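# Move all red foam blocks onto the desk

## Task

Get every red foam block in the room onto the desk, resting there by itself without the robot holding it. All other objects must stay on whatever shelf, table or counter they started on. The coffee table must be standing upright when the scene ends, and the robot itself must not have tipped over or be left leaning; either of those means failure.

## Robot and tools

Robot: TidyBot++, a single-arm mobile manipulator. The base (0.54 m long, 0.50 m wide, 0.38 m tall) rolls on four powered casters and can drive, strafe and turn in place. It carries one seven-joint arm with a two-finger gripper. The shoulder sits 0.12 m ahead of base centre and 0.68 m above the floor. Segment lengths: upper arm 0.42 m, forearm 0.31 m, hand 0.31 m to the hand point (midway between finger pads). Closed fingertips reach about 20 mm beyond that point. Cameras: base_camera (fixed on the base, 644x364) and wrist_camera (fisheye, 644x476, looks along the hand).

Frames: the base frame has its origin on the floor below base centre, x forward, y left, z up. hand_pose is reported in it; the hand's own z axis runs out along the fingers and the fingers close along its y axis. The odometry frame is the base frame as it was at scene start. Heading is positive to the left, range -3.142 to 3.142. base_tilt is in degrees, positive when leaning forward or right, with about 1 degree of fixed bias.

execute_actions: argument actions is a list with zero or one action, and cameras optionally picks base_camera, wrist_camera or all (omitted/null means all, [] means none). An empty list only reports state and images. One action may contain:
- base: exactly one relative command from the current position: translate_m (metres, forward positive, -2 to 2), strafe_m (metres, left positive, -2 to 2) or rotate_rad (radians, counter-clockwise from above positive, -6.3 to 6.3). These are offsets, not places.
- joints: absolute targets by name: joint_1_rad (unbounded, arm yaw about vertical, positive is clockwise from above, opposite to rotate_rad), joint_2_rad shoulder -2.249 to 2.249, joint_3_rad unbounded upper-arm roll, joint_4_rad elbow -2.579 to 2.579, joint_5_rad unbounded forearm roll, joint_6_rad wrist -2.099 to 2.099, joint_7_rad unbounded hand roll (hand down: positive is counter-clockwise from above; at 1.57 the fingers open left/right), gripper_pos 0 (open, gap about 85 mm) to 1 (closed; gap about 85 x (1 - value) mm). Unbounded joints go the short way; make steps under half a turn. Done tolerances are ±0.039 for joints 1-4, ±0.056 for 5-7, ±0.03 for the gripper.
- speeds: optional caps for that action only: translate_m and strafe_m 0.05 to 0.5 m/s, rotate_rad 0.1 to 1.57 rad/s (defaults are the maxima). Base moves needing over 8.667 s are refused; no action lasts over 15 s.
Base and joint motions start together. Unknown keys or out-of-range values get the whole call rejected. Anything omitted may still be driving toward its earlier target.

Planar arm geometry with joint_1_rad 0, joint_3_rad 3.14, joint_5_rad 0 (roughly the start): tilt from vertical, forward positive, is joint_2 for the upper arm, joint_2 - joint_4 for the forearm, joint_2 - joint_4 - joint_6 for the hand. Hand offset ahead of the shoulder = sum of length x sin(tilt); height above it = sum of length x cos(tilt). A downward-pointing hand reaches at most about 0.94 m high, only near the base. The arm starts folded, hand down, sticking out up to 0.08 m ahead.

wait: seconds 0 to 10; commands nothing, returns state and images. zoom_image: camera plus region [x0, y0, x1, y1] in pixels of that camera's latest image, at most 504x504. finished_scene: scene number (1 or 2); irreversible, call only when blocks rest on the desk unaided; its result gives the next scene's task.

Result lines: base_status and joint_status say how each motion ended. done (base: wheels turned fully, slip possible), off_target (resting away from target, may still push), contact_stop / time_out (old target dropped, holding). A blocked base can say done while far short. joint command not followed with a cause line means a self-collision check withheld arm targets (the gripper still runs); per-joint not_followed may be retried on later actions. on_its_own covers uncommanded motion. motor_effort is percent of max, peak in brackets, noisy. ARM HIT means a hard hit on the base or arm itself. MOTOR HOT warns from 60 °C; OVER-TEMPERATURE FAULT at 75 °C makes the arm sag, and affected keys read limit_stop_at_motor_heat, so resend them. A torque fault freezes the arm and gripper for 10 s and skips the rest of the call, but the base keeps going. If a stop is reported, later calls in that reply do not run. Odometry counts wheel turns only and drifts.

Gripper: at 1, done means empty; off_target means an object stopped the fingers at the reported value.

Accuracy: friction leaves joints slightly short; correct by sending last command + (wanted - read) for all seven joints. Repeating the same target does nothing. Carried loads make the arm sag; while holding, never command a joint to its current reading. Trust camera images over hand_pose.

Avoid: driving while the arm is snagged on something around 0.8 m or higher (tip-over), side pushes on a raised hand, driving the arm into objects, dropping or slamming blocks, disturbing other items or the coffee table. Loose objects may occasionally get nudged.

Each tool is called by a JSON object that holds its "fn" and its "kwargs", one argument or row to a line.

## Session

{"fn": "execute_actions", "kwargs": {
  "actions": []
}}

Scene clock: 0.00 s.
base_odometry: x=+0.000 y=+0.000 heading=+0.000 (m, m, rad; odometry frame)
base_tilt: forward=-0.6 right=-0.2 (deg)
base_status: not commanded
joint_positions: joint_1_rad=-0.021 joint_2_rad=-0.391 joint_3_rad=+3.092 joint_4_rad=-2.517 joint_5_rad=+0.058 joint_6_rad=-0.858 joint_7_rad=+1.627 gripper_pos=+0.000
joint_status: not commanded
motor_effort: joint_1_rad=+1 joint_2_rad=+1 joint_3_rad=+1 joint_4_rad=+12 joint_5_rad=+0 joint_6_rad=-1 joint_7_rad=+1 (%)
hand_pose: x=+0.2750 y=-0.0036 z=+0.5980 quat_wxyz=(+0.032, +0.993, +0.079, +0.079) (m; base frame)
pictures: base_camera, wrist_camera
Images, in order (width x height): base_camera 644x364, wrist_camera 644x476.

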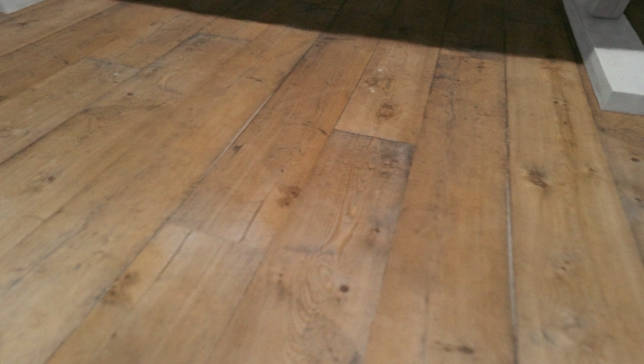

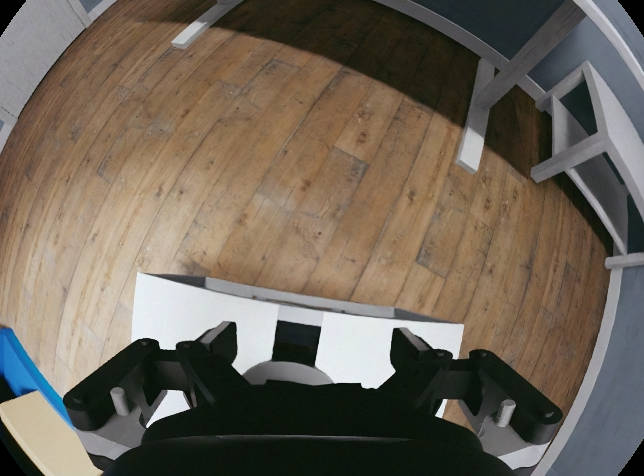

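{"fn": "execute_actions", "kwargs": {
  "actions": [
    {"joints":{"joint_2_rad":-0.9,"joint_4_rad":-1.6,"joint_6_rad":-1.4,"joint_1_rad":0,"joint_3_rad":3.14,"joint_5_rad":0,"joint_7_rad":1.57}}
  ],
  "cameras": ["wrist_camera"]
}}

{"fn": "execute_actions", "kwargs": {
  "actions": [
    {"joints":{"joint_1_rad":-1.57}}
  ],
  "cameras": ["wrist_camera"]
}}

{"fn": "execute_actions", "kwargs": {
  "actions": [
    {"joints":{"joint_1_rad":-3.1}}
  ],
  "cameras": ["wrist_camera"]
}}

{"fn": "execute_actions", "kwargs": {
  "actions": [
    {"joints":{"joint_1_rad":1.57}}
  ],
  "cameras": ["wrist_camera"]
}}

Scene clock: 4.77 s.
base_odometry: x=+0.000 y=+0.000 heading=+0.000 (m, m, rad; odometry frame)
base_tilt: forward=-0.6 right=-0.2 (deg)
base_status: not commanded
joint_positions: joint_1_rad=-0.021 joint_2_rad=-0.896 joint_3_rad=+3.117 joint_4_rad=-1.619 joint_5_rad=+0.030 joint_6_rad=-1.360 joint_7_rad=+1.590 gripper_pos=+0.000
joint_status: all done
motor_effort: joint_1_rad=+1(0) joint_2_rad=+14(16) joint_3_rad=+1(2) joint_4_rad=+18(23) joint_5_rad=-1(1) joint_6_rad=+7(7) joint_7_rad=+1(2) (%)
hand_pose: x=+0.2694 y=+0.0041 z=+1.0280 quat_wxyz=(+0.018, +0.862, +0.024, +0.505) (m; base frame)
pictures: wrist_camera
camera_calibration (this result's frames):
wrist_camera: T_world_to_cam=[[0.0110471, -0.994284, 0.106196, -0.115558], [-0.475097, -0.0986683, -0.874384, 1.08897], [0.879864, -0.040794, -0.473472, 0.379451], [0, 0, 0, 1]] pos_world=[0.184776, 0.00802872, 1.14411]
Images, in order (width x height): wrist_camera 644x476.

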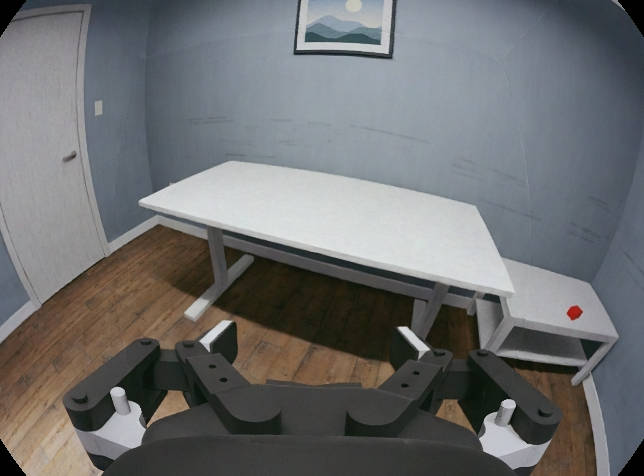

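Scene clock: 7.57 s.
base_odometry: x=+0.000 y=+0.000 heading=+0.000 (m, m, rad; odometry frame)
base_tilt: forward=-0.6 right=-0.2 (deg)
base_status: not commanded
joint_positions: joint_1_rad=-1.553 joint_2_rad=-0.896 joint_3_rad=+3.118 joint_4_rad=-1.619 joint_5_rad=+0.030 joint_6_rad=-1.360 joint_7_rad=+1.590 gripper_pos=+0.000
joint_status: all done
motor_effort: joint_1_rad=+1(1) joint_2_rad=+14(15) joint_3_rad=+2(2) joint_4_rad=+18(18) joint_5_rad=-1(1) joint_6_rad=+7(8) joint_7_rad=+1(1) (%)
hand_pose: x=+0.1208 y=+0.1505 z=+1.0280 quat_wxyz=(-0.337, +0.605, +0.615, +0.377) (m; base frame)
pictures: wrist_camera
camera_calibration (this result's frames):
wrist_camera: T_world_to_cam=[[0.99405, -0.0272392, 0.105465, -0.23186], [0.079662, -0.478541, -0.874444, 1.02301], [0.0742884, 0.877642, -0.473524, 0.47536], [0, 0, 0, 1]] pos_world=[0.113671, 0.0660404, 1.14411]
Images, in order (width x height): wrist_camera 644x476.

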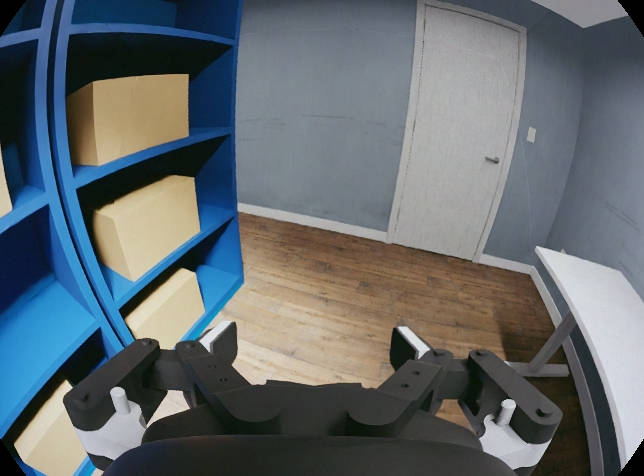

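Scene clock: 10.33 s.
base_odometry: x=+0.000 y=+0.000 heading=+0.000 (m, m, rad; odometry frame)
base_tilt: forward=-0.6 right=-0.2 (deg)
base_status: not commanded
joint_positions: joint_1_rad=-3.083 joint_2_rad=-0.896 joint_3_rad=+3.118 joint_4_rad=-1.619 joint_5_rad=+0.030 joint_6_rad=-1.360 joint_7_rad=+1.590 gripper_pos=+0.000
joint_status: all done
motor_effort: joint_1_rad=+1(2) joint_2_rad=+14(15) joint_3_rad=+2(2) joint_4_rad=+18(18) joint_5_rad=+0(0) joint_6_rad=+7(7) joint_7_rad=+2(2) (%)
hand_pose: x=-0.0313 y=+0.0080 z=+1.0280 quat_wxyz=(-0.504, +0.011, +0.863, +0.038) (m; base frame)
pictures: wrist_camera
camera_calibration (this result's frames):
wrist_camera: T_world_to_cam=[[0.0679081, 0.992122, 0.105272, -0.121513], [0.481391, 0.0598375, -0.874461, 0.975218], [-0.873871, 0.11006, -0.473536, 0.588198], [0, 0, 0, 1]] pos_world=[0.0527999, -0.002536, 1.14411]
Images, in order (width x height): wrist_camera 644x476.

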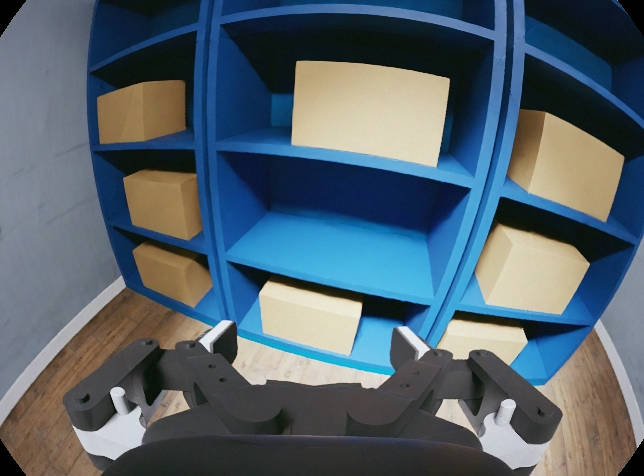

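Scene clock: 13.17 s.
base_odometry: x=+0.000 y=+0.000 heading=+0.000 (m, m, rad; odometry frame)
base_tilt: forward=-0.6 right=-0.2 (deg)
base_status: not commanded
joint_positions: joint_1_rad=-4.696 joint_2_rad=-0.896 joint_3_rad=+3.118 joint_4_rad=-1.619 joint_5_rad=+0.030 joint_6_rad=-1.360 joint_7_rad=+1.590 gripper_pos=+0.000
joint_status: all done
motor_effort: joint_1_rad=+1(2) joint_2_rad=+14(15) joint_3_rad=+1(2) joint_4_rad=+18(18) joint_5_rad=-1(1) joint_6_rad=+8(8) joint_7_rad=+1(2) (%)
hand_pose: x=+0.1173 y=-0.1505 z=+1.0280 quat_wxyz=(-0.376, -0.615, +0.605, -0.338) (m; base frame)
pictures: wrist_camera
camera_calibration (this result's frames):
wrist_camera: T_world_to_cam=[[-0.994118, 0.0258814, 0.105165, 0.00494378], [-0.0800523, 0.478428, -0.87447, 1.04204], [-0.0729464, -0.877745, -0.473542, 0.492893], [0, 0, 0, 1]] pos_world=[0.124287, -0.0660338, 1.14412]
Images, in order (width x height): wrist_camera 644x476.

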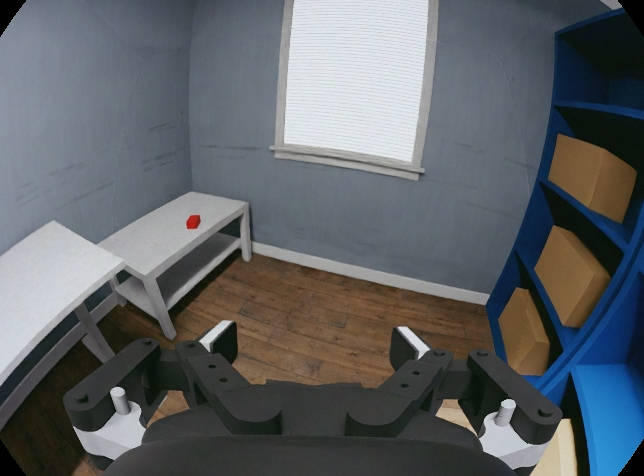

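{"fn": "execute_actions", "kwargs": {
  "actions": [
    {"base":{"rotate_rad":-0.27},"joints":{"joint_1_rad":0}}
  ],
  "cameras": []
}}

{"fn": "execute_actions", "kwargs": {
  "actions": [
    {"base":{"strafe_m":-1.1}}
  ]
}}

Scene clock: 20.50 s.
base_odometry: x=+0.000 y=+0.000 heading=-0.270 (m, m, rad; odometry frame)
base_tilt: forward=-0.7 right=-0.2 (deg)
base_status: done
joint_positions: joint_1_rad=-6.266 joint_2_rad=-0.896 joint_3_rad=+3.119 joint_4_rad=-1.619 joint_5_rad=+0.029 joint_6_rad=-1.360 joint_7_rad=+1.590 gripper_pos=+0.000
joint_status: all done
motor_effort: joint_1_rad=+1(0) joint_2_rad=+14(17) joint_3_rad=+1(2) joint_4_rad=+18(18) joint_5_rad=-1(1) joint_6_rad=+7(7) joint_7_rad=+1(2) (%)
hand_pose: x=+0.2694 y=-0.0017 z=+1.0279 quat_wxyz=(-0.027, -0.863, -0.007, -0.505) (m; base frame)
pictures: none
No camera images: the call's "cameras" was empty. Leave "cameras" out to get every camera's image.

Scene clock: 24.07 s.
base_odometry: x=-0.293 y=-1.060 heading=-0.269 (m, m, rad; odometry frame)
base_tilt: forward=-0.6 right=-0.2 (deg)
base_status: done
joint_positions: joint_1_rad=-6.269 joint_2_rad=-0.896 joint_3_rad=+3.126 joint_4_rad=-1.619 joint_5_rad=+0.026 joint_6_rad=-1.360 joint_7_rad=+1.590 gripper_pos=+0.000
joint_status: not commanded
motor_effort: joint_1_rad=+1(0) joint_2_rad=+14(15) joint_3_rad=+1(4) joint_4_rad=+18(18) joint_5_rad=-1(0) joint_6_rad=+8(7) joint_7_rad=+2(1) (%)
hand_pose: x=+0.2694 y=-0.0029 z=+1.0279 quat_wxyz=(-0.024, -0.863, -0.005, -0.505) (m; base frame)
pictures: base_camera, wrist_camera
camera_calibration (this result's frames):
wrist_camera: T_world_to_cam=[[-0.0258485, -0.994988, 0.0965934, -0.102687], [-0.478549, -0.0725188, -0.875061, 1.08995], [0.87768, -0.0688437, -0.474277, 0.380477], [0, 0, 0, 1]] pos_world=[0.185003, 0.00306308, 1.14414]
Images, in order (width x height): base_camera 644x364, wrist_camera 644x476.

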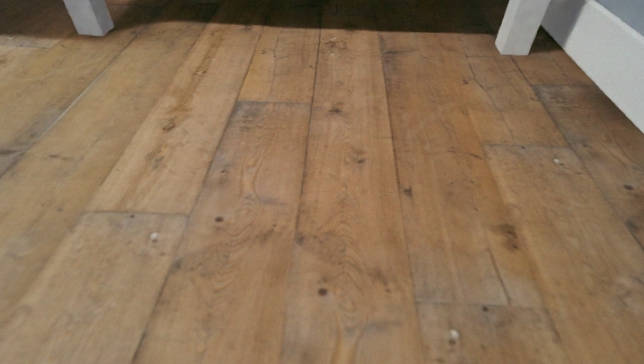

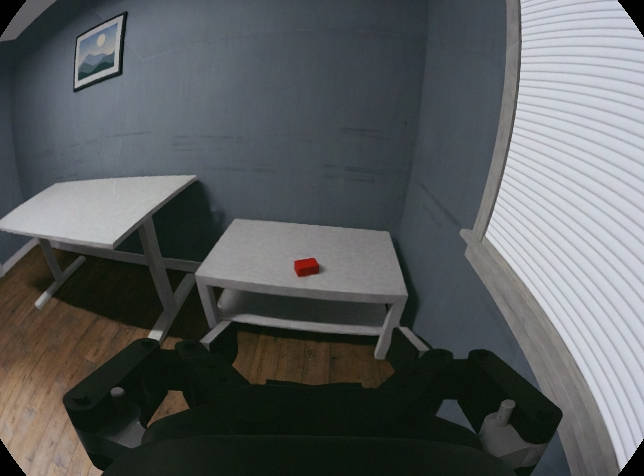

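{"fn": "execute_actions", "kwargs": {
  "actions": [
    {"base":{"translate_m":0.5},"joints":{"joint_2_rad":0.577,"joint_4_rad":-1.228,"joint_6_rad":-1.336}}
  ]
}}

Scene clock: 29.47 s.
base_odometry: x=+0.189 y=-1.194 heading=-0.270 (m, m, rad; odometry frame)
base_tilt: forward=-0.6 right=-0.2 (deg)
base_status: done
joint_positions: joint_1_rad=-6.269 joint_2_rad=+0.575 joint_3_rad=+3.126 joint_4_rad=-1.253 joint_5_rad=+0.025 joint_6_rad=-1.361 joint_7_rad=+1.590 gripper_pos=+0.000
joint_status: all done
motor_effort: joint_1_rad=+1(1) joint_2_rad=-39(41) joint_3_rad=+0(2) joint_4_rad=+18(21) joint_5_rad=-1(1) joint_6_rad=-2(8) joint_7_rad=+2(1) (%)
hand_pose: x=+0.6369 y=-0.0068 z=+0.6440 quat_wxyz=(-0.008, -1.000, -0.012, +0.024) (m; base frame)
pictures: base_camera, wrist_camera
camera_calibration (this result's frames):
wrist_camera: T_world_to_cam=[[0.0644852, -0.996766, 0.0479503, -0.0862194], [-0.997417, -0.0628554, 0.0347563, 0.674122], [-0.03163, -0.0500677, -0.998245, 0.7923], [0, 0, 0, 1]] pos_world=[0.703001, -0.00389976, 0.771614]
Images, in order (width x height): base_camera 644x364, wrist_camera 644x476.

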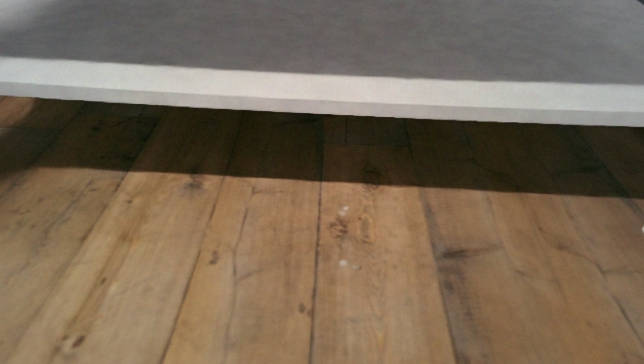

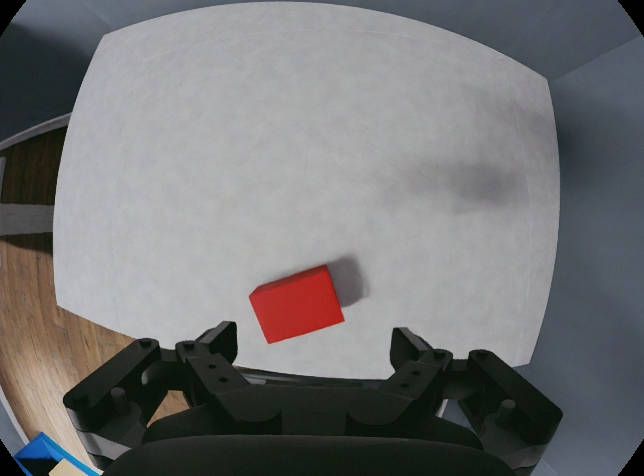

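{"fn": "execute_actions", "kwargs": {
  "actions": [
    {"joints":{"joint_7_rad":0.37,"joint_1_rad":-0.01,"joint_2_rad":0.63,"joint_4_rad":-1.44,"joint_6_rad":-1.05}}
  ],
  "cameras": ["wrist_camera"]
}}

{"fn": "execute_actions", "kwargs": {
  "actions": [
    {"joints":{"joint_2_rad":0.683,"joint_4_rad":-1.57,"joint_6_rad":-0.87}}
  ],
  "cameras": ["wrist_camera"]
}}

Scene clock: 34.37 s.
base_odometry: x=+0.189 y=-1.194 heading=-0.270 (m, m, rad; odometry frame)
base_tilt: forward=-0.6 right=-0.2 (deg)
base_status: not commanded
joint_positions: joint_1_rad=-6.273 joint_2_rad=+0.623 joint_3_rad=+3.126 joint_4_rad=-1.421 joint_5_rad=+0.025 joint_6_rad=-1.088 joint_7_rad=+0.373 gripper_pos=+0.000
joint_status: all done
motor_effort: joint_1_rad=+1(1) joint_2_rad=-40(42) joint_3_rad=+0(0) joint_4_rad=+17(19) joint_5_rad=-1(1) joint_6_rad=+0(0) joint_7_rad=+1(1) (%)
hand_pose: x=+0.6471 y=-0.0035 z=+0.5693 quat_wxyz=(-0.003, -0.830, +0.558, -0.008) (m; base frame)
pictures: wrist_camera
camera_calibration (this result's frames):
wrist_camera: T_world_to_cam=[[-0.910701, -0.411872, 0.0313868, 0.562566], [-0.412746, 0.910357, -0.0298606, 0.349037], [-0.0162744, -0.0401488, -0.999061, 0.708752], [0, 0, 0, 1]] pos_world=[0.667928, -0.0575865, 0.700852]
Images, in order (width x height): wrist_camera 644x476.

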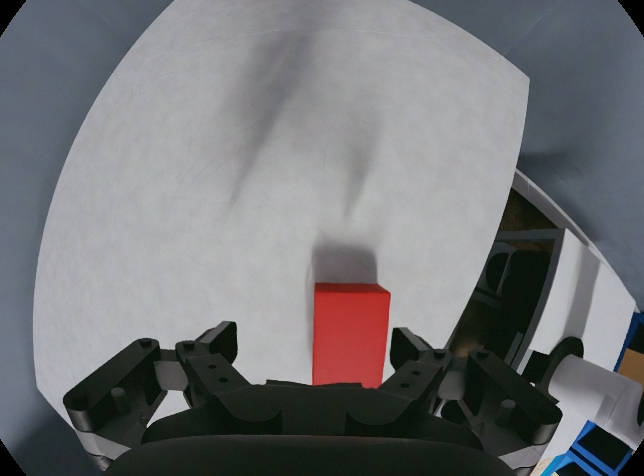

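Scene clock: 35.53 s.
base_odometry: x=+0.189 y=-1.194 heading=-0.270 (m, m, rad; odometry frame)
base_tilt: forward=-0.6 right=-0.1 (deg)
base_status: not commanded
joint_positions: joint_1_rad=-6.274 joint_2_rad=+0.676 joint_3_rad=+3.126 joint_4_rad=-1.553 joint_5_rad=+0.025 joint_6_rad=-0.909 joint_7_rad=+0.373 gripper_pos=+0.000
joint_status: all done
motor_effort: joint_1_rad=+1(0) joint_2_rad=-40(42) joint_3_rad=+0(2) joint_4_rad=+15(16) joint_5_rad=-1(2) joint_6_rad=-1(3) joint_7_rad=+1(1) (%)
hand_pose: x=+0.6317 y=-0.0018 z=+0.5064 quat_wxyz=(-0.004, -0.831, +0.556, -0.004) (m; base frame)
pictures: wrist_camera
camera_calibration (this result's frames):
wrist_camera: T_world_to_cam=[[-0.908594, -0.416088, 0.0364452, 0.54727], [-0.417047, 0.90856, -0.0243062, 0.339112], [-0.0229992, -0.0372838, -0.99904, 0.649994], [0, 0, 0, 1]] pos_world=[0.653621, -0.0561571, 0.637667]
Images, in order (width x height): wrist_camera 644x476.

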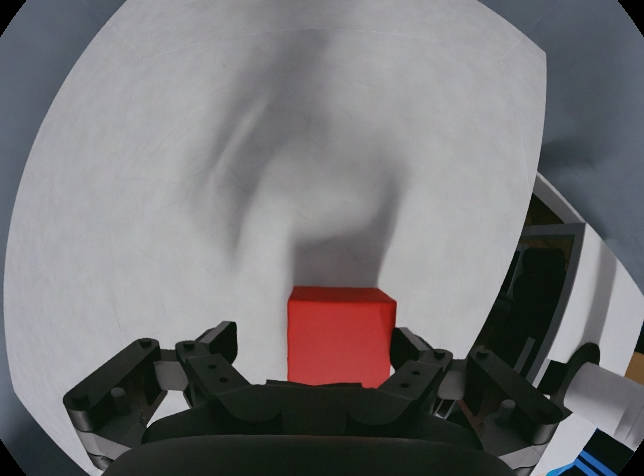

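{"fn": "execute_actions", "kwargs": {
  "actions": [
    {"joints":{"joint_2_rad":0.73,"joint_4_rad":-1.59}}
  ],
  "cameras": ["wrist_camera"]
}}

{"fn": "execute_actions", "kwargs": {
  "actions": [
    {"joints":{"gripper_pos":1}}
  ],
  "cameras": ["wrist_camera"]
}}

Scene clock: 37.50 s.
base_odometry: x=+0.189 y=-1.194 heading=-0.270 (m, m, rad; odometry frame)
base_tilt: forward=-0.6 right=-0.1 (deg)
base_status: not commanded
joint_positions: joint_1_rad=-6.277 joint_2_rad=+0.681 joint_3_rad=+3.129 joint_4_rad=-1.554 joint_5_rad=+0.025 joint_6_rad=-0.909 joint_7_rad=+0.373 gripper_pos=+0.000
joint_status: joint_2_rad off_target (ended at +0.681, target +0.730); the others done
motor_effort: joint_1_rad=+0(2) joint_2_rad=-31(40) joint_3_rad=-1(2) joint_4_rad=+11(14) joint_5_rad=-2(3) joint_6_rad=+1(2) joint_7_rad=+1(1) (%)
hand_pose: x=+0.6305 y=-0.0017 z=+0.5036 quat_wxyz=(-0.006, -0.831, +0.556, -0.002) (m; base frame)
pictures: wrist_camera
camera_calibration (this result's frames):
wrist_camera: T_world_to_cam=[[-0.908044, -0.416739, 0.0422429, 0.543087], [-0.417894, 0.908197, -0.0233116, 0.338467], [-0.02865, -0.038821, -0.998835, 0.650663], [0, 0, 0, 1]] pos_world=[0.653231, -0.0558103, 0.634854]
Images, in order (width x height): wrist_camera 644x476.

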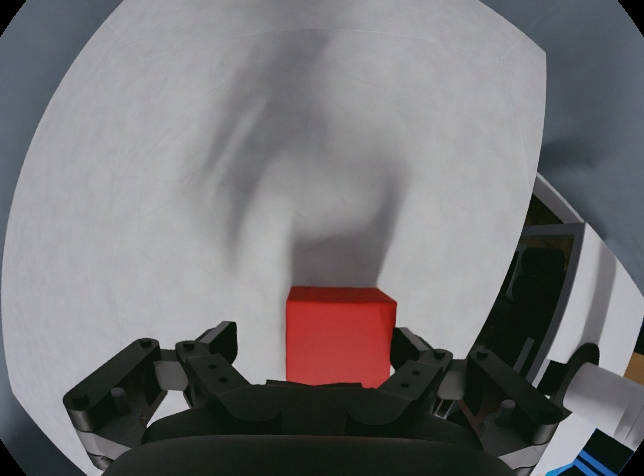

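Scene clock: 38.83 s.
base_odometry: x=+0.189 y=-1.194 heading=-0.270 (m, m, rad; odometry frame)
base_tilt: forward=-0.6 right=-0.2 (deg)
base_status: not commanded
joint_positions: joint_1_rad=-6.284 joint_2_rad=+0.642 joint_3_rad=+3.146 joint_4_rad=-1.576 joint_5_rad=+0.023 joint_6_rad=-0.916 joint_7_rad=+0.373 gripper_pos=+0.999
joint_status: all done
motor_effort: joint_1_rad=+1(5) joint_2_rad=-23(31) joint_3_rad=+2(6) joint_4_rad=+12(18) joint_5_rad=+0(6) joint_6_rad=+5(16) joint_7_rad=+2(2) (%)
hand_pose: x=+0.6238 y=-0.0061 z=+0.5177 quat_wxyz=(-0.007, -0.829, +0.559, -0.008) (m; base frame)
pictures: wrist_camera
camera_calibration (this result's frames):
wrist_camera: T_world_to_cam=[[-0.91177, -0.408997, 0.0373616, 0.539429], [-0.410232, 0.911297, -0.035324, 0.341458], [-0.0196001, -0.0475344, -0.998677, 0.658564], [0, 0, 0, 1]] pos_world=[0.644821, -0.0592402, 0.6496]
Images, in order (width x height): wrist_camera 644x476.

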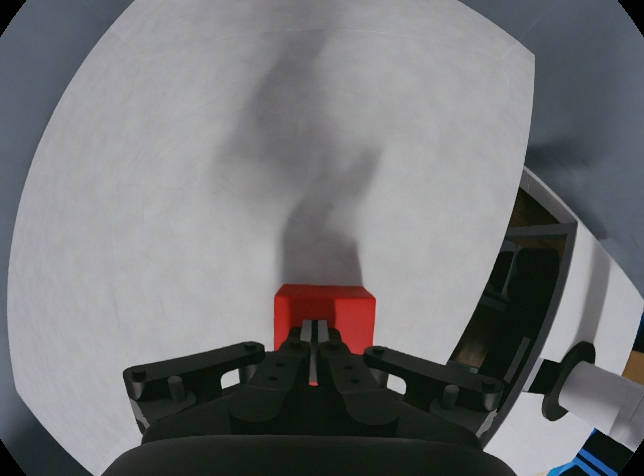

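Finger landed on top. Lift, open, retry.

{"fn": "execute_actions", "kwargs": {
  "actions": [
    {"base":{"translate_m":-0.01},"joints":{"joint_2_rad":0.6,"gripper_pos":0}}
  ],
  "cameras": ["wrist_camera"]
}}

{"fn": "execute_actions", "kwargs": {
  "actions": [
    {"joints":{"joint_2_rad":0.7,"joint_6_rad":-0.85}}
  ],
  "cameras": ["wrist_camera"]
}}

Scene clock: 41.63 s.
base_odometry: x=+0.179 y=-1.191 heading=-0.270 (m, m, rad; odometry frame)
base_tilt: forward=-0.6 right=-0.2 (deg)
base_status: done
joint_positions: joint_1_rad=-6.285 joint_2_rad=+0.610 joint_3_rad=+3.147 joint_4_rad=-1.580 joint_5_rad=+0.023 joint_6_rad=-0.910 joint_7_rad=+0.373 gripper_pos=+0.000
joint_status: all done
motor_effort: joint_1_rad=+1(2) joint_2_rad=-38(41) joint_3_rad=+0(2) joint_4_rad=+15(16) joint_5_rad=-1(3) joint_6_rad=+0(6) joint_7_rad=+1(1) (%)
hand_pose: x=+0.6289 y=-0.0058 z=+0.5330 quat_wxyz=(+0.003, -0.829, +0.559, -0.023) (m; base frame)
pictures: wrist_camera
camera_calibration (this result's frames):
wrist_camera: T_world_to_cam=[[-0.912192, -0.409722, 0.00587582, 0.560707], [-0.40949, 0.910966, -0.0495882, 0.350927], [0.0149647, -0.04764, -0.998752, 0.652292], [0, 0, 0, 1]] pos_world=[0.645412, -0.0588731, 0.665586]
Images, in order (width x height): wrist_camera 644x476.

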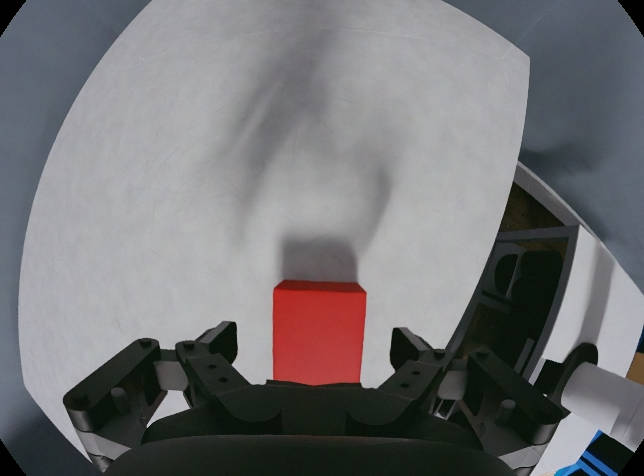

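Scene clock: 42.60 s.
base_odometry: x=+0.179 y=-1.191 heading=-0.270 (m, m, rad; odometry frame)
base_tilt: forward=-0.6 right=-0.2 (deg)
base_status: not commanded
joint_positions: joint_1_rad=-6.285 joint_2_rad=+0.702 joint_3_rad=+3.147 joint_4_rad=-1.580 joint_5_rad=+0.023 joint_6_rad=-0.890 joint_7_rad=+0.373 gripper_pos=+0.000
joint_status: all done
motor_effort: joint_1_rad=+1(1) joint_2_rad=-39(42) joint_3_rad=+0(0) joint_4_rad=+14(16) joint_5_rad=-1(1) joint_6_rad=+0(1) joint_7_rad=+1(2) (%)
hand_pose: x=+0.6193 y=-0.0057 z=+0.4866 quat_wxyz=(-0.017, -0.829, +0.559, +0.007) (m; base frame)
pictures: wrist_camera
camera_calibration (this result's frames):
wrist_camera: T_world_to_cam=[[-0.909236, -0.410103, 0.0714442, 0.51849], [-0.412374, 0.910796, -0.0199506, 0.332014], [-0.0568892, -0.0476016, -0.997245, 0.649849], [0, 0, 0, 1]] pos_world=[0.645313, -0.0588287, 0.617639]
Images, in order (width x height): wrist_camera 644x476.

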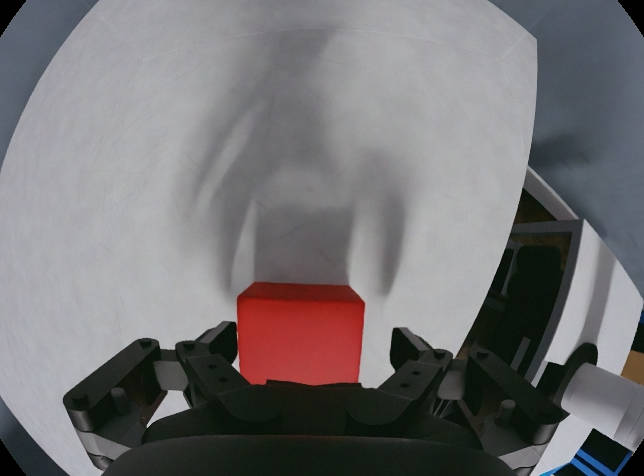

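{"fn": "execute_actions", "kwargs": {
  "actions": [
    {"base":{"translate_m":0.008},"joints":{"joint_2_rad":0.725}}
  ],
  "cameras": []
}}

{"fn": "execute_actions", "kwargs": {
  "actions": [
    {"joints":{"gripper_pos":1}}
  ],
  "cameras": ["wrist_camera"]
}}

Scene clock: 44.93 s.
base_odometry: x=+0.187 y=-1.193 heading=-0.270 (m, m, rad; odometry frame)
base_tilt: forward=-0.6 right=-0.2 (deg)
base_status: done
joint_positions: joint_1_rad=-6.285 joint_2_rad=+0.720 joint_3_rad=+3.147 joint_4_rad=-1.580 joint_5_rad=+0.023 joint_6_rad=-0.887 joint_7_rad=+0.373 gripper_pos=+0.000
joint_status: all done
motor_effort: joint_1_rad=+0(0) joint_2_rad=-40(42) joint_3_rad=+0(0) joint_4_rad=+14(16) joint_5_rad=-1(0) joint_6_rad=-1(2) joint_7_rad=+1(1) (%)
hand_pose: x=+0.6167 y=-0.0057 z=+0.4777 quat_wxyz=(-0.021, -0.829, +0.558, +0.013) (m; base frame)
pictures: none
No camera images: the call's "cameras" was empty. Leave "cameras" out to get every camera's image.

Scene clock: 46.03 s.
base_odometry: x=+0.187 y=-1.193 heading=-0.270 (m, m, rad; odometry frame)
base_tilt: forward=-0.6 right=-0.2 (deg)
base_status: not commanded
joint_positions: joint_1_rad=-6.285 joint_2_rad=+0.717 joint_3_rad=+3.147 joint_4_rad=-1.580 joint_5_rad=+0.023 joint_6_rad=-0.886 joint_7_rad=+0.373 gripper_pos=+0.379
joint_status: gripper_pos off_target (ended at +0.379, target +1.000)
motor_effort: joint_1_rad=+1(1) joint_2_rad=-38(40) joint_3_rad=+0(0) joint_4_rad=+12(15) joint_5_rad=-1(0) joint_6_rad=-1(2) joint_7_rad=+1(1) (%)
hand_pose: x=+0.6175 y=-0.0057 z=+0.4792 quat_wxyz=(-0.020, -0.829, +0.558, +0.011) (m; base frame)
pictures: wrist_camera
camera_calibration (this result's frames):
wrist_camera: T_world_to_cam=[[-0.908379, -0.410177, 0.0812544, 0.512212], [-0.412638, 0.910764, -0.0154758, 0.329162], [-0.0676557, -0.0475865, -0.996573, 0.64874], [0, 0, 0, 1]] pos_world=[0.644998, -0.0588206, 0.609992]
Images, in order (width x height): wrist_camera 644x476.

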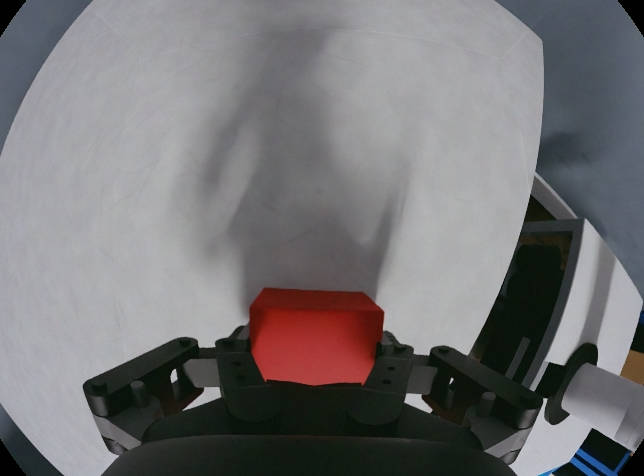

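{"fn": "execute_actions", "kwargs": {
  "actions": [
    {"base":{"translate_m":-0.1},"speeds":{"translate_m":0.05},"joints":{"joint_2_rad":0.3,"joint_4_rad":-1.0,"joint_6_rad":-1.3,"joint_7_rad":1.57}}
  ],
  "cameras": ["wrist_camera"]
}}

{"fn": "execute_actions", "kwargs": {
  "actions": [
    {"base":{"strafe_m":1.0}}
  ]
}}

Scene clock: 50.63 s.
base_odometry: x=+0.091 y=-1.167 heading=-0.269 (m, m, rad; odometry frame)
base_tilt: forward=-0.6 right=-0.1 (deg)
base_status: done
joint_positions: joint_1_rad=-6.285 joint_2_rad=+0.298 joint_3_rad=+3.147 joint_4_rad=-1.017 joint_5_rad=+0.023 joint_6_rad=-1.263 joint_7_rad=+1.555 gripper_pos=+0.379
joint_status: all done
motor_effort: joint_1_rad=+1(1) joint_2_rad=-33(46) joint_3_rad=+0(0) joint_4_rad=+22(22) joint_5_rad=-1(0) joint_6_rad=+4(6) joint_7_rad=+1(2) (%)
hand_pose: x=+0.7129 y=-0.0067 z=+0.9006 quat_wxyz=(-0.010, -0.960, +0.009, -0.278) (m; base frame)
pictures: wrist_camera
camera_calibration (this result's frames):
wrist_camera: T_world_to_cam=[[-0.00794814, -0.997863, 0.0648587, -0.0669462], [-0.837728, -0.0287725, -0.545329, 1.1499], [0.54603, -0.0586683, -0.835709, 0.492597], [0, 0, 0, 1]] pos_world=[0.693798, -0.00481781, 1.04308]
Images, in order (width x height): wrist_camera 644x476.

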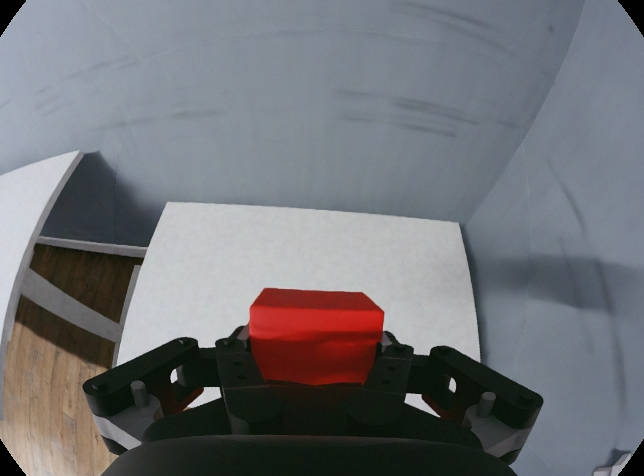

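Scene clock: 54.07 s.
base_odometry: x=+0.357 y=-0.203 heading=-0.270 (m, m, rad; odometry frame)
base_tilt: forward=-0.6 right=-0.2 (deg)
base_status: done
joint_positions: joint_1_rad=-6.288 joint_2_rad=+0.298 joint_3_rad=+3.147 joint_4_rad=-1.017 joint_5_rad=+0.022 joint_6_rad=-1.263 joint_7_rad=+1.555 gripper_pos=+0.379
joint_status: not commanded
motor_effort: joint_1_rad=+1(2) joint_2_rad=-33(34) joint_3_rad=+1(1) joint_4_rad=+22(22) joint_5_rad=-1(0) joint_6_rad=+5(5) joint_7_rad=+1(1) (%)
hand_pose: x=+0.7129 y=-0.0048 z=+0.9005 quat_wxyz=(-0.010, -0.960, +0.007, -0.278) (m; base frame)
pictures: base_camera, wrist_camera
camera_calibration (this result's frames):
wrist_camera: T_world_to_cam=[[-0.0047783, -0.997898, 0.0646325, -0.0670941], [-0.837844, -0.0312878, -0.545012, 1.14963], [0.545888, -0.0567562, -0.835933, 0.493012], [0, 0, 0, 1]] pos_world=[0.693763, -0.00300205, 1.04303]
Images, in order (width x height): base_camera 644x364, wrist_camera 644x476.

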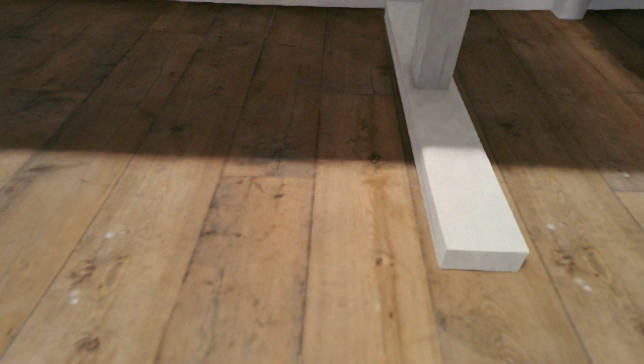

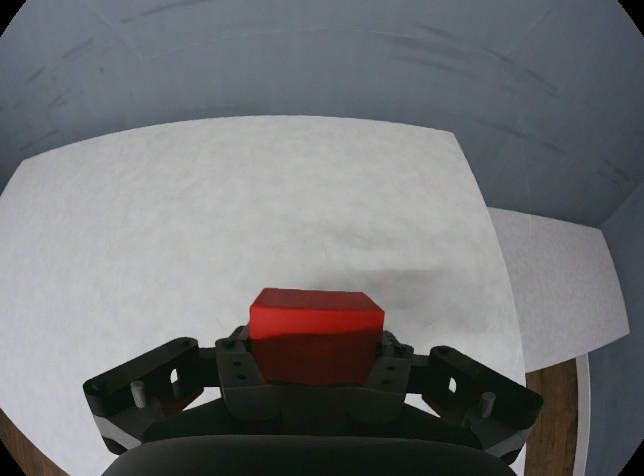

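{"fn": "execute_actions", "kwargs": {
  "actions": [
    {"joints":{"joint_2_rad":0.42,"joint_6_rad":-1.7}}
  ],
  "cameras": ["wrist_camera"]
}}

{"fn": "execute_actions", "kwargs": {
  "actions": [
    {"joints":{"joint_2_rad":0.48}}
  ],
  "cameras": ["wrist_camera"]
}}

Scene clock: 56.93 s.
base_odometry: x=+0.357 y=-0.203 heading=-0.270 (m, m, rad; odometry frame)
base_tilt: forward=-0.7 right=-0.2 (deg)
base_status: not commanded
joint_positions: joint_1_rad=-6.288 joint_2_rad=+0.426 joint_3_rad=+3.147 joint_4_rad=-1.015 joint_5_rad=+0.022 joint_6_rad=-1.671 joint_7_rad=+1.555 gripper_pos=+0.379
joint_status: all done
motor_effort: joint_1_rad=+1(1) joint_2_rad=-35(39) joint_3_rad=+0(0) joint_4_rad=+19(22) joint_5_rad=-1(1) joint_6_rad=+0(5) joint_7_rad=+1(2) (%)
hand_pose: x=+0.6139 y=-0.0051 z=+0.7944 quat_wxyz=(-0.012, -1.000, +0.009, -0.015) (m; base frame)
pictures: wrist_camera
camera_calibration (this result's frames):
wrist_camera: T_world_to_cam=[[0.0192585, -0.998032, 0.059672, -0.0718089], [-0.998851, -0.0218254, -0.0426673, 0.708697], [0.0438857, -0.0587817, -0.997306, 0.894645], [0, 0, 0, 1]] pos_world=[0.670003, -0.00361128, 0.926758]
Images, in order (width x height): wrist_camera 644x476.

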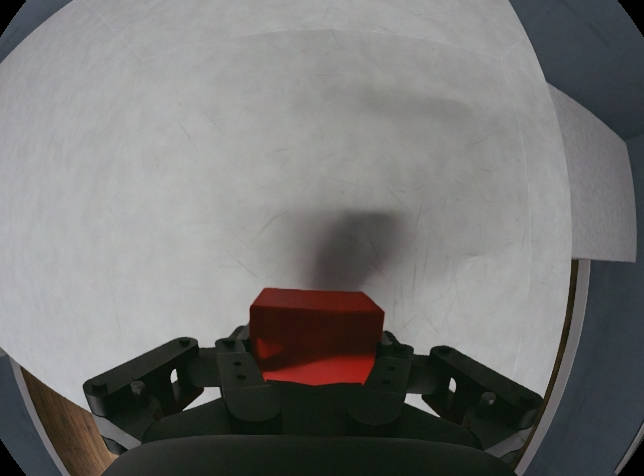

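Scene clock: 57.83 s.
base_odometry: x=+0.357 y=-0.203 heading=-0.270 (m, m, rad; odometry frame)
base_tilt: forward=-0.6 right=-0.2 (deg)
base_status: not commanded
joint_positions: joint_1_rad=-6.288 joint_2_rad=+0.480 joint_3_rad=+3.147 joint_4_rad=-1.015 joint_5_rad=+0.022 joint_6_rad=-1.671 joint_7_rad=+1.555 gripper_pos=+0.379
joint_status: all done
motor_effort: joint_1_rad=+1(1) joint_2_rad=-36(39) joint_3_rad=+0(0) joint_4_rad=+19(19) joint_5_rad=-1(1) joint_6_rad=-1(1) joint_7_rad=+1(1) (%)
hand_pose: x=+0.6192 y=-0.0051 z=+0.7676 quat_wxyz=(-0.012, -1.000, +0.009, +0.012) (m; base frame)
pictures: wrist_camera
camera_calibration (this result's frames):
wrist_camera: T_world_to_cam=[[0.0224506, -0.998016, 0.0588255, -0.0716116], [-0.999699, -0.0218297, 0.0111755, 0.672087], [-0.00986918, -0.0590587, -0.998206, 0.901655], [0, 0, 0, 1]] pos_world=[0.682392, -0.0035474, 0.896739]
Images, in order (width x height): wrist_camera 644x476.

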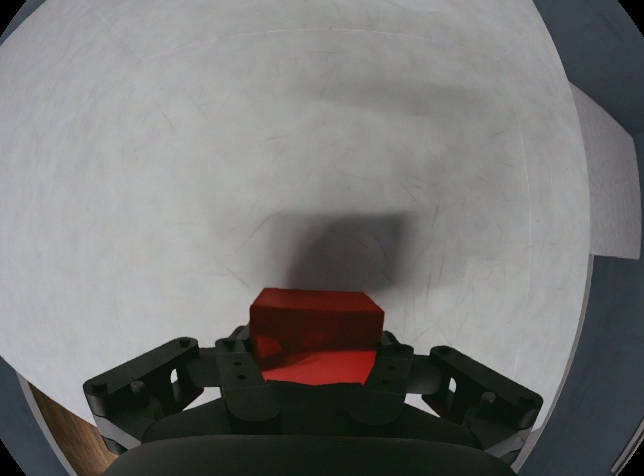

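{"fn": "execute_actions", "kwargs": {
  "actions": [
    {"joints":{"joint_2_rad":0.55,"joint_6_rad":-1.6}}
  ],
  "cameras": ["wrist_camera"]
}}

Scene clock: 60.90 s.
base_odometry: x=+0.357 y=-0.203 heading=-0.270 (m, m, rad; odometry frame)
base_tilt: forward=-0.6 right=-0.2 (deg)
base_status: not commanded
joint_positions: joint_1_rad=-6.288 joint_2_rad=+0.520 joint_3_rad=+3.147 joint_4_rad=-1.007 joint_5_rad=+0.022 joint_6_rad=-1.642 joint_7_rad=+1.555 gripper_pos=+0.379
joint_status: all done
motor_effort: joint_1_rad=+1(0) joint_2_rad=-29(42) joint_3_rad=+1(1) joint_4_rad=+16(19) joint_5_rad=-1(3) joint_6_rad=+3(8) joint_7_rad=+2(2) (%)
hand_pose: x=+0.6336 y=-0.0051 z=+0.7497 quat_wxyz=(-0.013, -1.000, +0.008, +0.013) (m; base frame)
pictures: wrist_camera
camera_calibration (this result's frames):
wrist_camera: T_world_to_cam=[[0.0233552, -0.997986, 0.0589795, -0.0715561], [-0.999647, -0.0225634, 0.0140557, 0.684418], [-0.0126966, -0.059287, -0.99816, 0.885653], [0, 0, 0, 1]] pos_world=[0.697092, -0.00346157, 0.878624]
Images, in order (width x height): wrist_camera 644x476.

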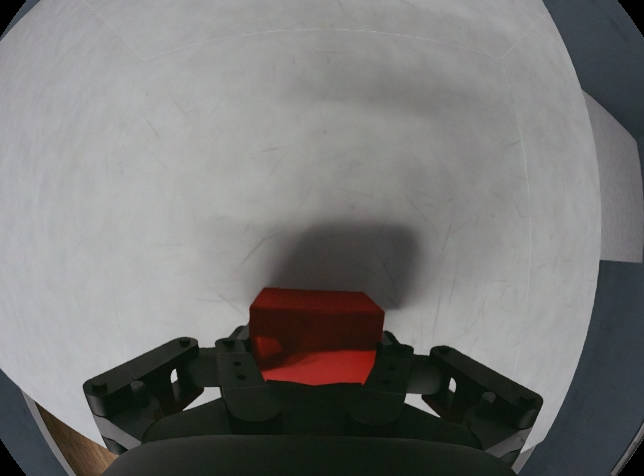

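{"fn": "execute_actions", "kwargs": {
  "actions": [
    {"joints":{"joint_2_rad":0.52,"gripper_pos":0}}
  ],
  "cameras": []
}}

{"fn": "execute_actions", "kwargs": {
  "actions": [
    {"joints":{"joint_2_rad":0.2}}
  ],
  "cameras": []
}}

{"fn": "execute_actions", "kwargs": {
  "actions": [
    {"base":{"translate_m":-0.3},"joints":{"joint_1_rad":1.4}}
  ],
  "cameras": ["wrist_camera"]
}}

{"fn": "execute_actions", "kwargs": {
  "actions": [
    {"joints":{"joint_2_rad":1.2,"joint_4_rad":-1.6,"joint_6_rad":1.1}}
  ],
  "cameras": ["wrist_camera"]
}}

{"fn": "execute_actions", "kwargs": {
  "actions": [
    {"joints":{"joint_1_rad":2.5,"joint_2_rad":-0.3,"joint_4_rad":-1.0,"joint_6_rad":-1.1}}
  ],
  "cameras": ["wrist_camera"]
}}

Scene clock: 64.70 s.
base_odometry: x=+0.357 y=-0.203 heading=-0.270 (m, m, rad; odometry frame)
base_tilt: forward=-0.6 right=-0.2 (deg)
base_status: not commanded
joint_positions: joint_1_rad=-6.288 joint_2_rad=+0.518 joint_3_rad=+3.147 joint_4_rad=-1.007 joint_5_rad=+0.022 joint_6_rad=-1.641 joint_7_rad=+1.555 gripper_pos=+0.000
joint_status: all done
motor_effort: joint_1_rad=+1(1) joint_2_rad=-38(39) joint_3_rad=+1(0) joint_4_rad=+19(19) joint_5_rad=-1(1) joint_6_rad=-1(3) joint_7_rad=+2(1) (%)
hand_pose: x=+0.6339 y=-0.0051 z=+0.7504 quat_wxyz=(-0.013, -1.000, +0.008, +0.012) (m; base frame)
pictures: none
No camera images: the call's "cameras" was empty. Leave "cameras" out to get every camera's image.

Scene clock: 66.40 s.
base_odometry: x=+0.357 y=-0.203 heading=-0.270 (m, m, rad; odometry frame)
base_tilt: forward=-0.6 right=-0.2 (deg)
base_status: not commanded
joint_positions: joint_1_rad=-6.288 joint_2_rad=+0.195 joint_3_rad=+3.147 joint_4_rad=-1.007 joint_5_rad=+0.022 joint_6_rad=-1.639 joint_7_rad=+1.555 gripper_pos=+0.000
joint_status: all done
motor_effort: joint_1_rad=+1(1) joint_2_rad=-27(41) joint_3_rad=+1(0) joint_4_rad=+19(20) joint_5_rad=-1(1) joint_6_rad=+2(3) joint_7_rad=+1(1) (%)
hand_pose: x=+0.5861 y=-0.0053 z=+0.9106 quat_wxyz=(-0.010, -0.989, +0.010, -0.150) (m; base frame)
pictures: none
No camera images: the call's "cameras" was empty. Leave "cameras" out to get every camera's image.

Scene clock: 69.07 s.
base_odometry: x=+0.068 y=-0.123 heading=-0.270 (m, m, rad; odometry frame)
base_tilt: forward=-0.6 right=-0.2 (deg)
base_status: done
joint_positions: joint_1_rad=-4.897 joint_2_rad=+0.197 joint_3_rad=+3.147 joint_4_rad=-1.007 joint_5_rad=+0.022 joint_6_rad=-1.636 joint_7_rad=+1.555 gripper_pos=+0.000
joint_status: all done
motor_effort: joint_1_rad=+1(2) joint_2_rad=-27(30) joint_3_rad=+1(1) joint_4_rad=+19(21) joint_5_rad=-1(2) joint_6_rad=+3(3) joint_7_rad=+1(2) (%)
hand_pose: x=+0.1974 y=-0.4616 z=+0.9100 quat_wxyz=(-0.104, -0.752, +0.641, -0.109) (m; base frame)
pictures: wrist_camera
camera_calibration (this result's frames):
wrist_camera: T_world_to_cam=[[-0.981426, -0.181654, 0.0616775, 0.0462601], [-0.191836, 0.931386, -0.309385, 0.81104], [-0.00124438, -0.315471, -0.948934, 0.847836], [0, 0, 0, 1]] pos_world=[0.202042, -0.479521, 1.05261]
Images, in order (width x height): wrist_camera 644x476.

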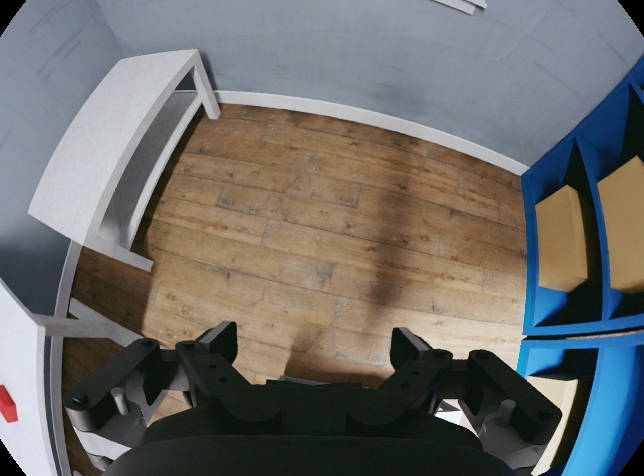

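Scene clock: 72.23 s.
base_odometry: x=+0.068 y=-0.123 heading=-0.270 (m, m, rad; odometry frame)
base_tilt: forward=-0.6 right=-0.1 (deg)
base_status: not commanded
joint_positions: joint_1_rad=-4.897 joint_2_rad=+1.202 joint_3_rad=+3.147 joint_4_rad=-1.582 joint_5_rad=+0.022 joint_6_rad=+1.062 joint_7_rad=+1.555 gripper_pos=+0.000
joint_status: all done
motor_effort: joint_1_rad=+1(0) joint_2_rad=-49(53) joint_3_rad=+0(0) joint_4_rad=+13(23) joint_5_rad=-1(1) joint_6_rad=+8(8) joint_7_rad=+1(1) (%)
hand_pose: x=+0.2727 y=-0.7955 z=+0.4921 quat_wxyz=(-0.411, -0.587, +0.481, -0.505) (m; base frame)
pictures: wrist_camera
camera_calibration (this result's frames):
wrist_camera: T_world_to_cam=[[-0.984314, -0.171751, 0.0403407, 0.104429], [-0.0627814, 0.127302, -0.989875, 0.667262], [0.164877, -0.976881, -0.136088, -0.62549], [0, 0, 0, 1]] pos_world=[0.247811, -0.678037, 0.571172]
Images, in order (width x height): wrist_camera 644x476.

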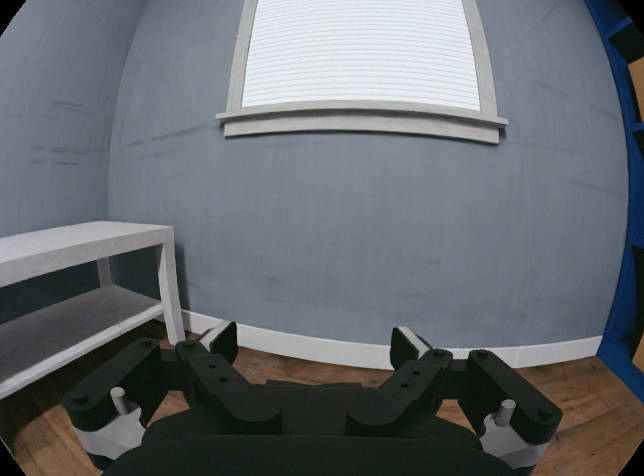

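Scene clock: 75.40 s.
base_odometry: x=+0.068 y=-0.123 heading=-0.270 (m, m, rad; odometry frame)
base_tilt: forward=-0.7 right=-0.2 (deg)
base_status: not commanded
joint_positions: joint_1_rad=-3.802 joint_2_rad=-0.305 joint_3_rad=+3.147 joint_4_rad=-1.017 joint_5_rad=+0.022 joint_6_rad=-1.063 joint_7_rad=+1.555 gripper_pos=+0.000
joint_status: all done
motor_effort: joint_1_rad=+1(4) joint_2_rad=-6(54) joint_3_rad=+1(1) joint_4_rad=+19(24) joint_5_rad=-1(2) joint_6_rad=+8(10) joint_7_rad=+2(2) (%)
hand_pose: x=-0.1888 y=-0.2295 z=+1.2583 quat_wxyz=(-0.600, -0.241, +0.737, -0.198) (m; base frame)
pictures: wrist_camera
camera_calibration (this result's frames):
wrist_camera: T_world_to_cam=[[-0.571593, 0.819448, 0.0422711, 0.0195208], [0.130025, 0.141321, -0.981388, 1.35355], [-0.81017, -0.555458, -0.187327, 0.0849261], [0, 0, 0, 1]] pos_world=[-0.0960324, -0.160109, 1.34344]
Images, in order (width x height): wrist_camera 644x476.

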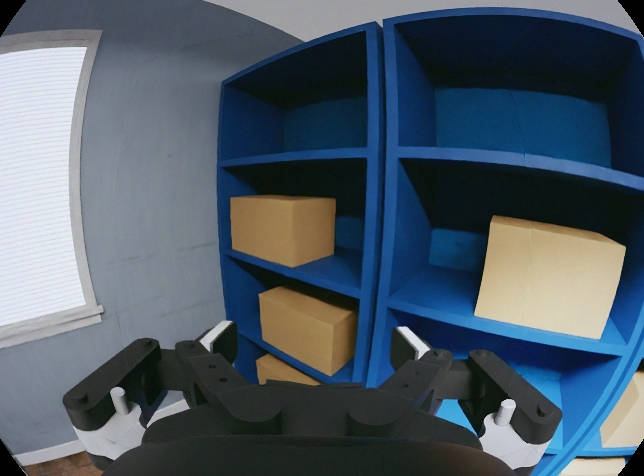

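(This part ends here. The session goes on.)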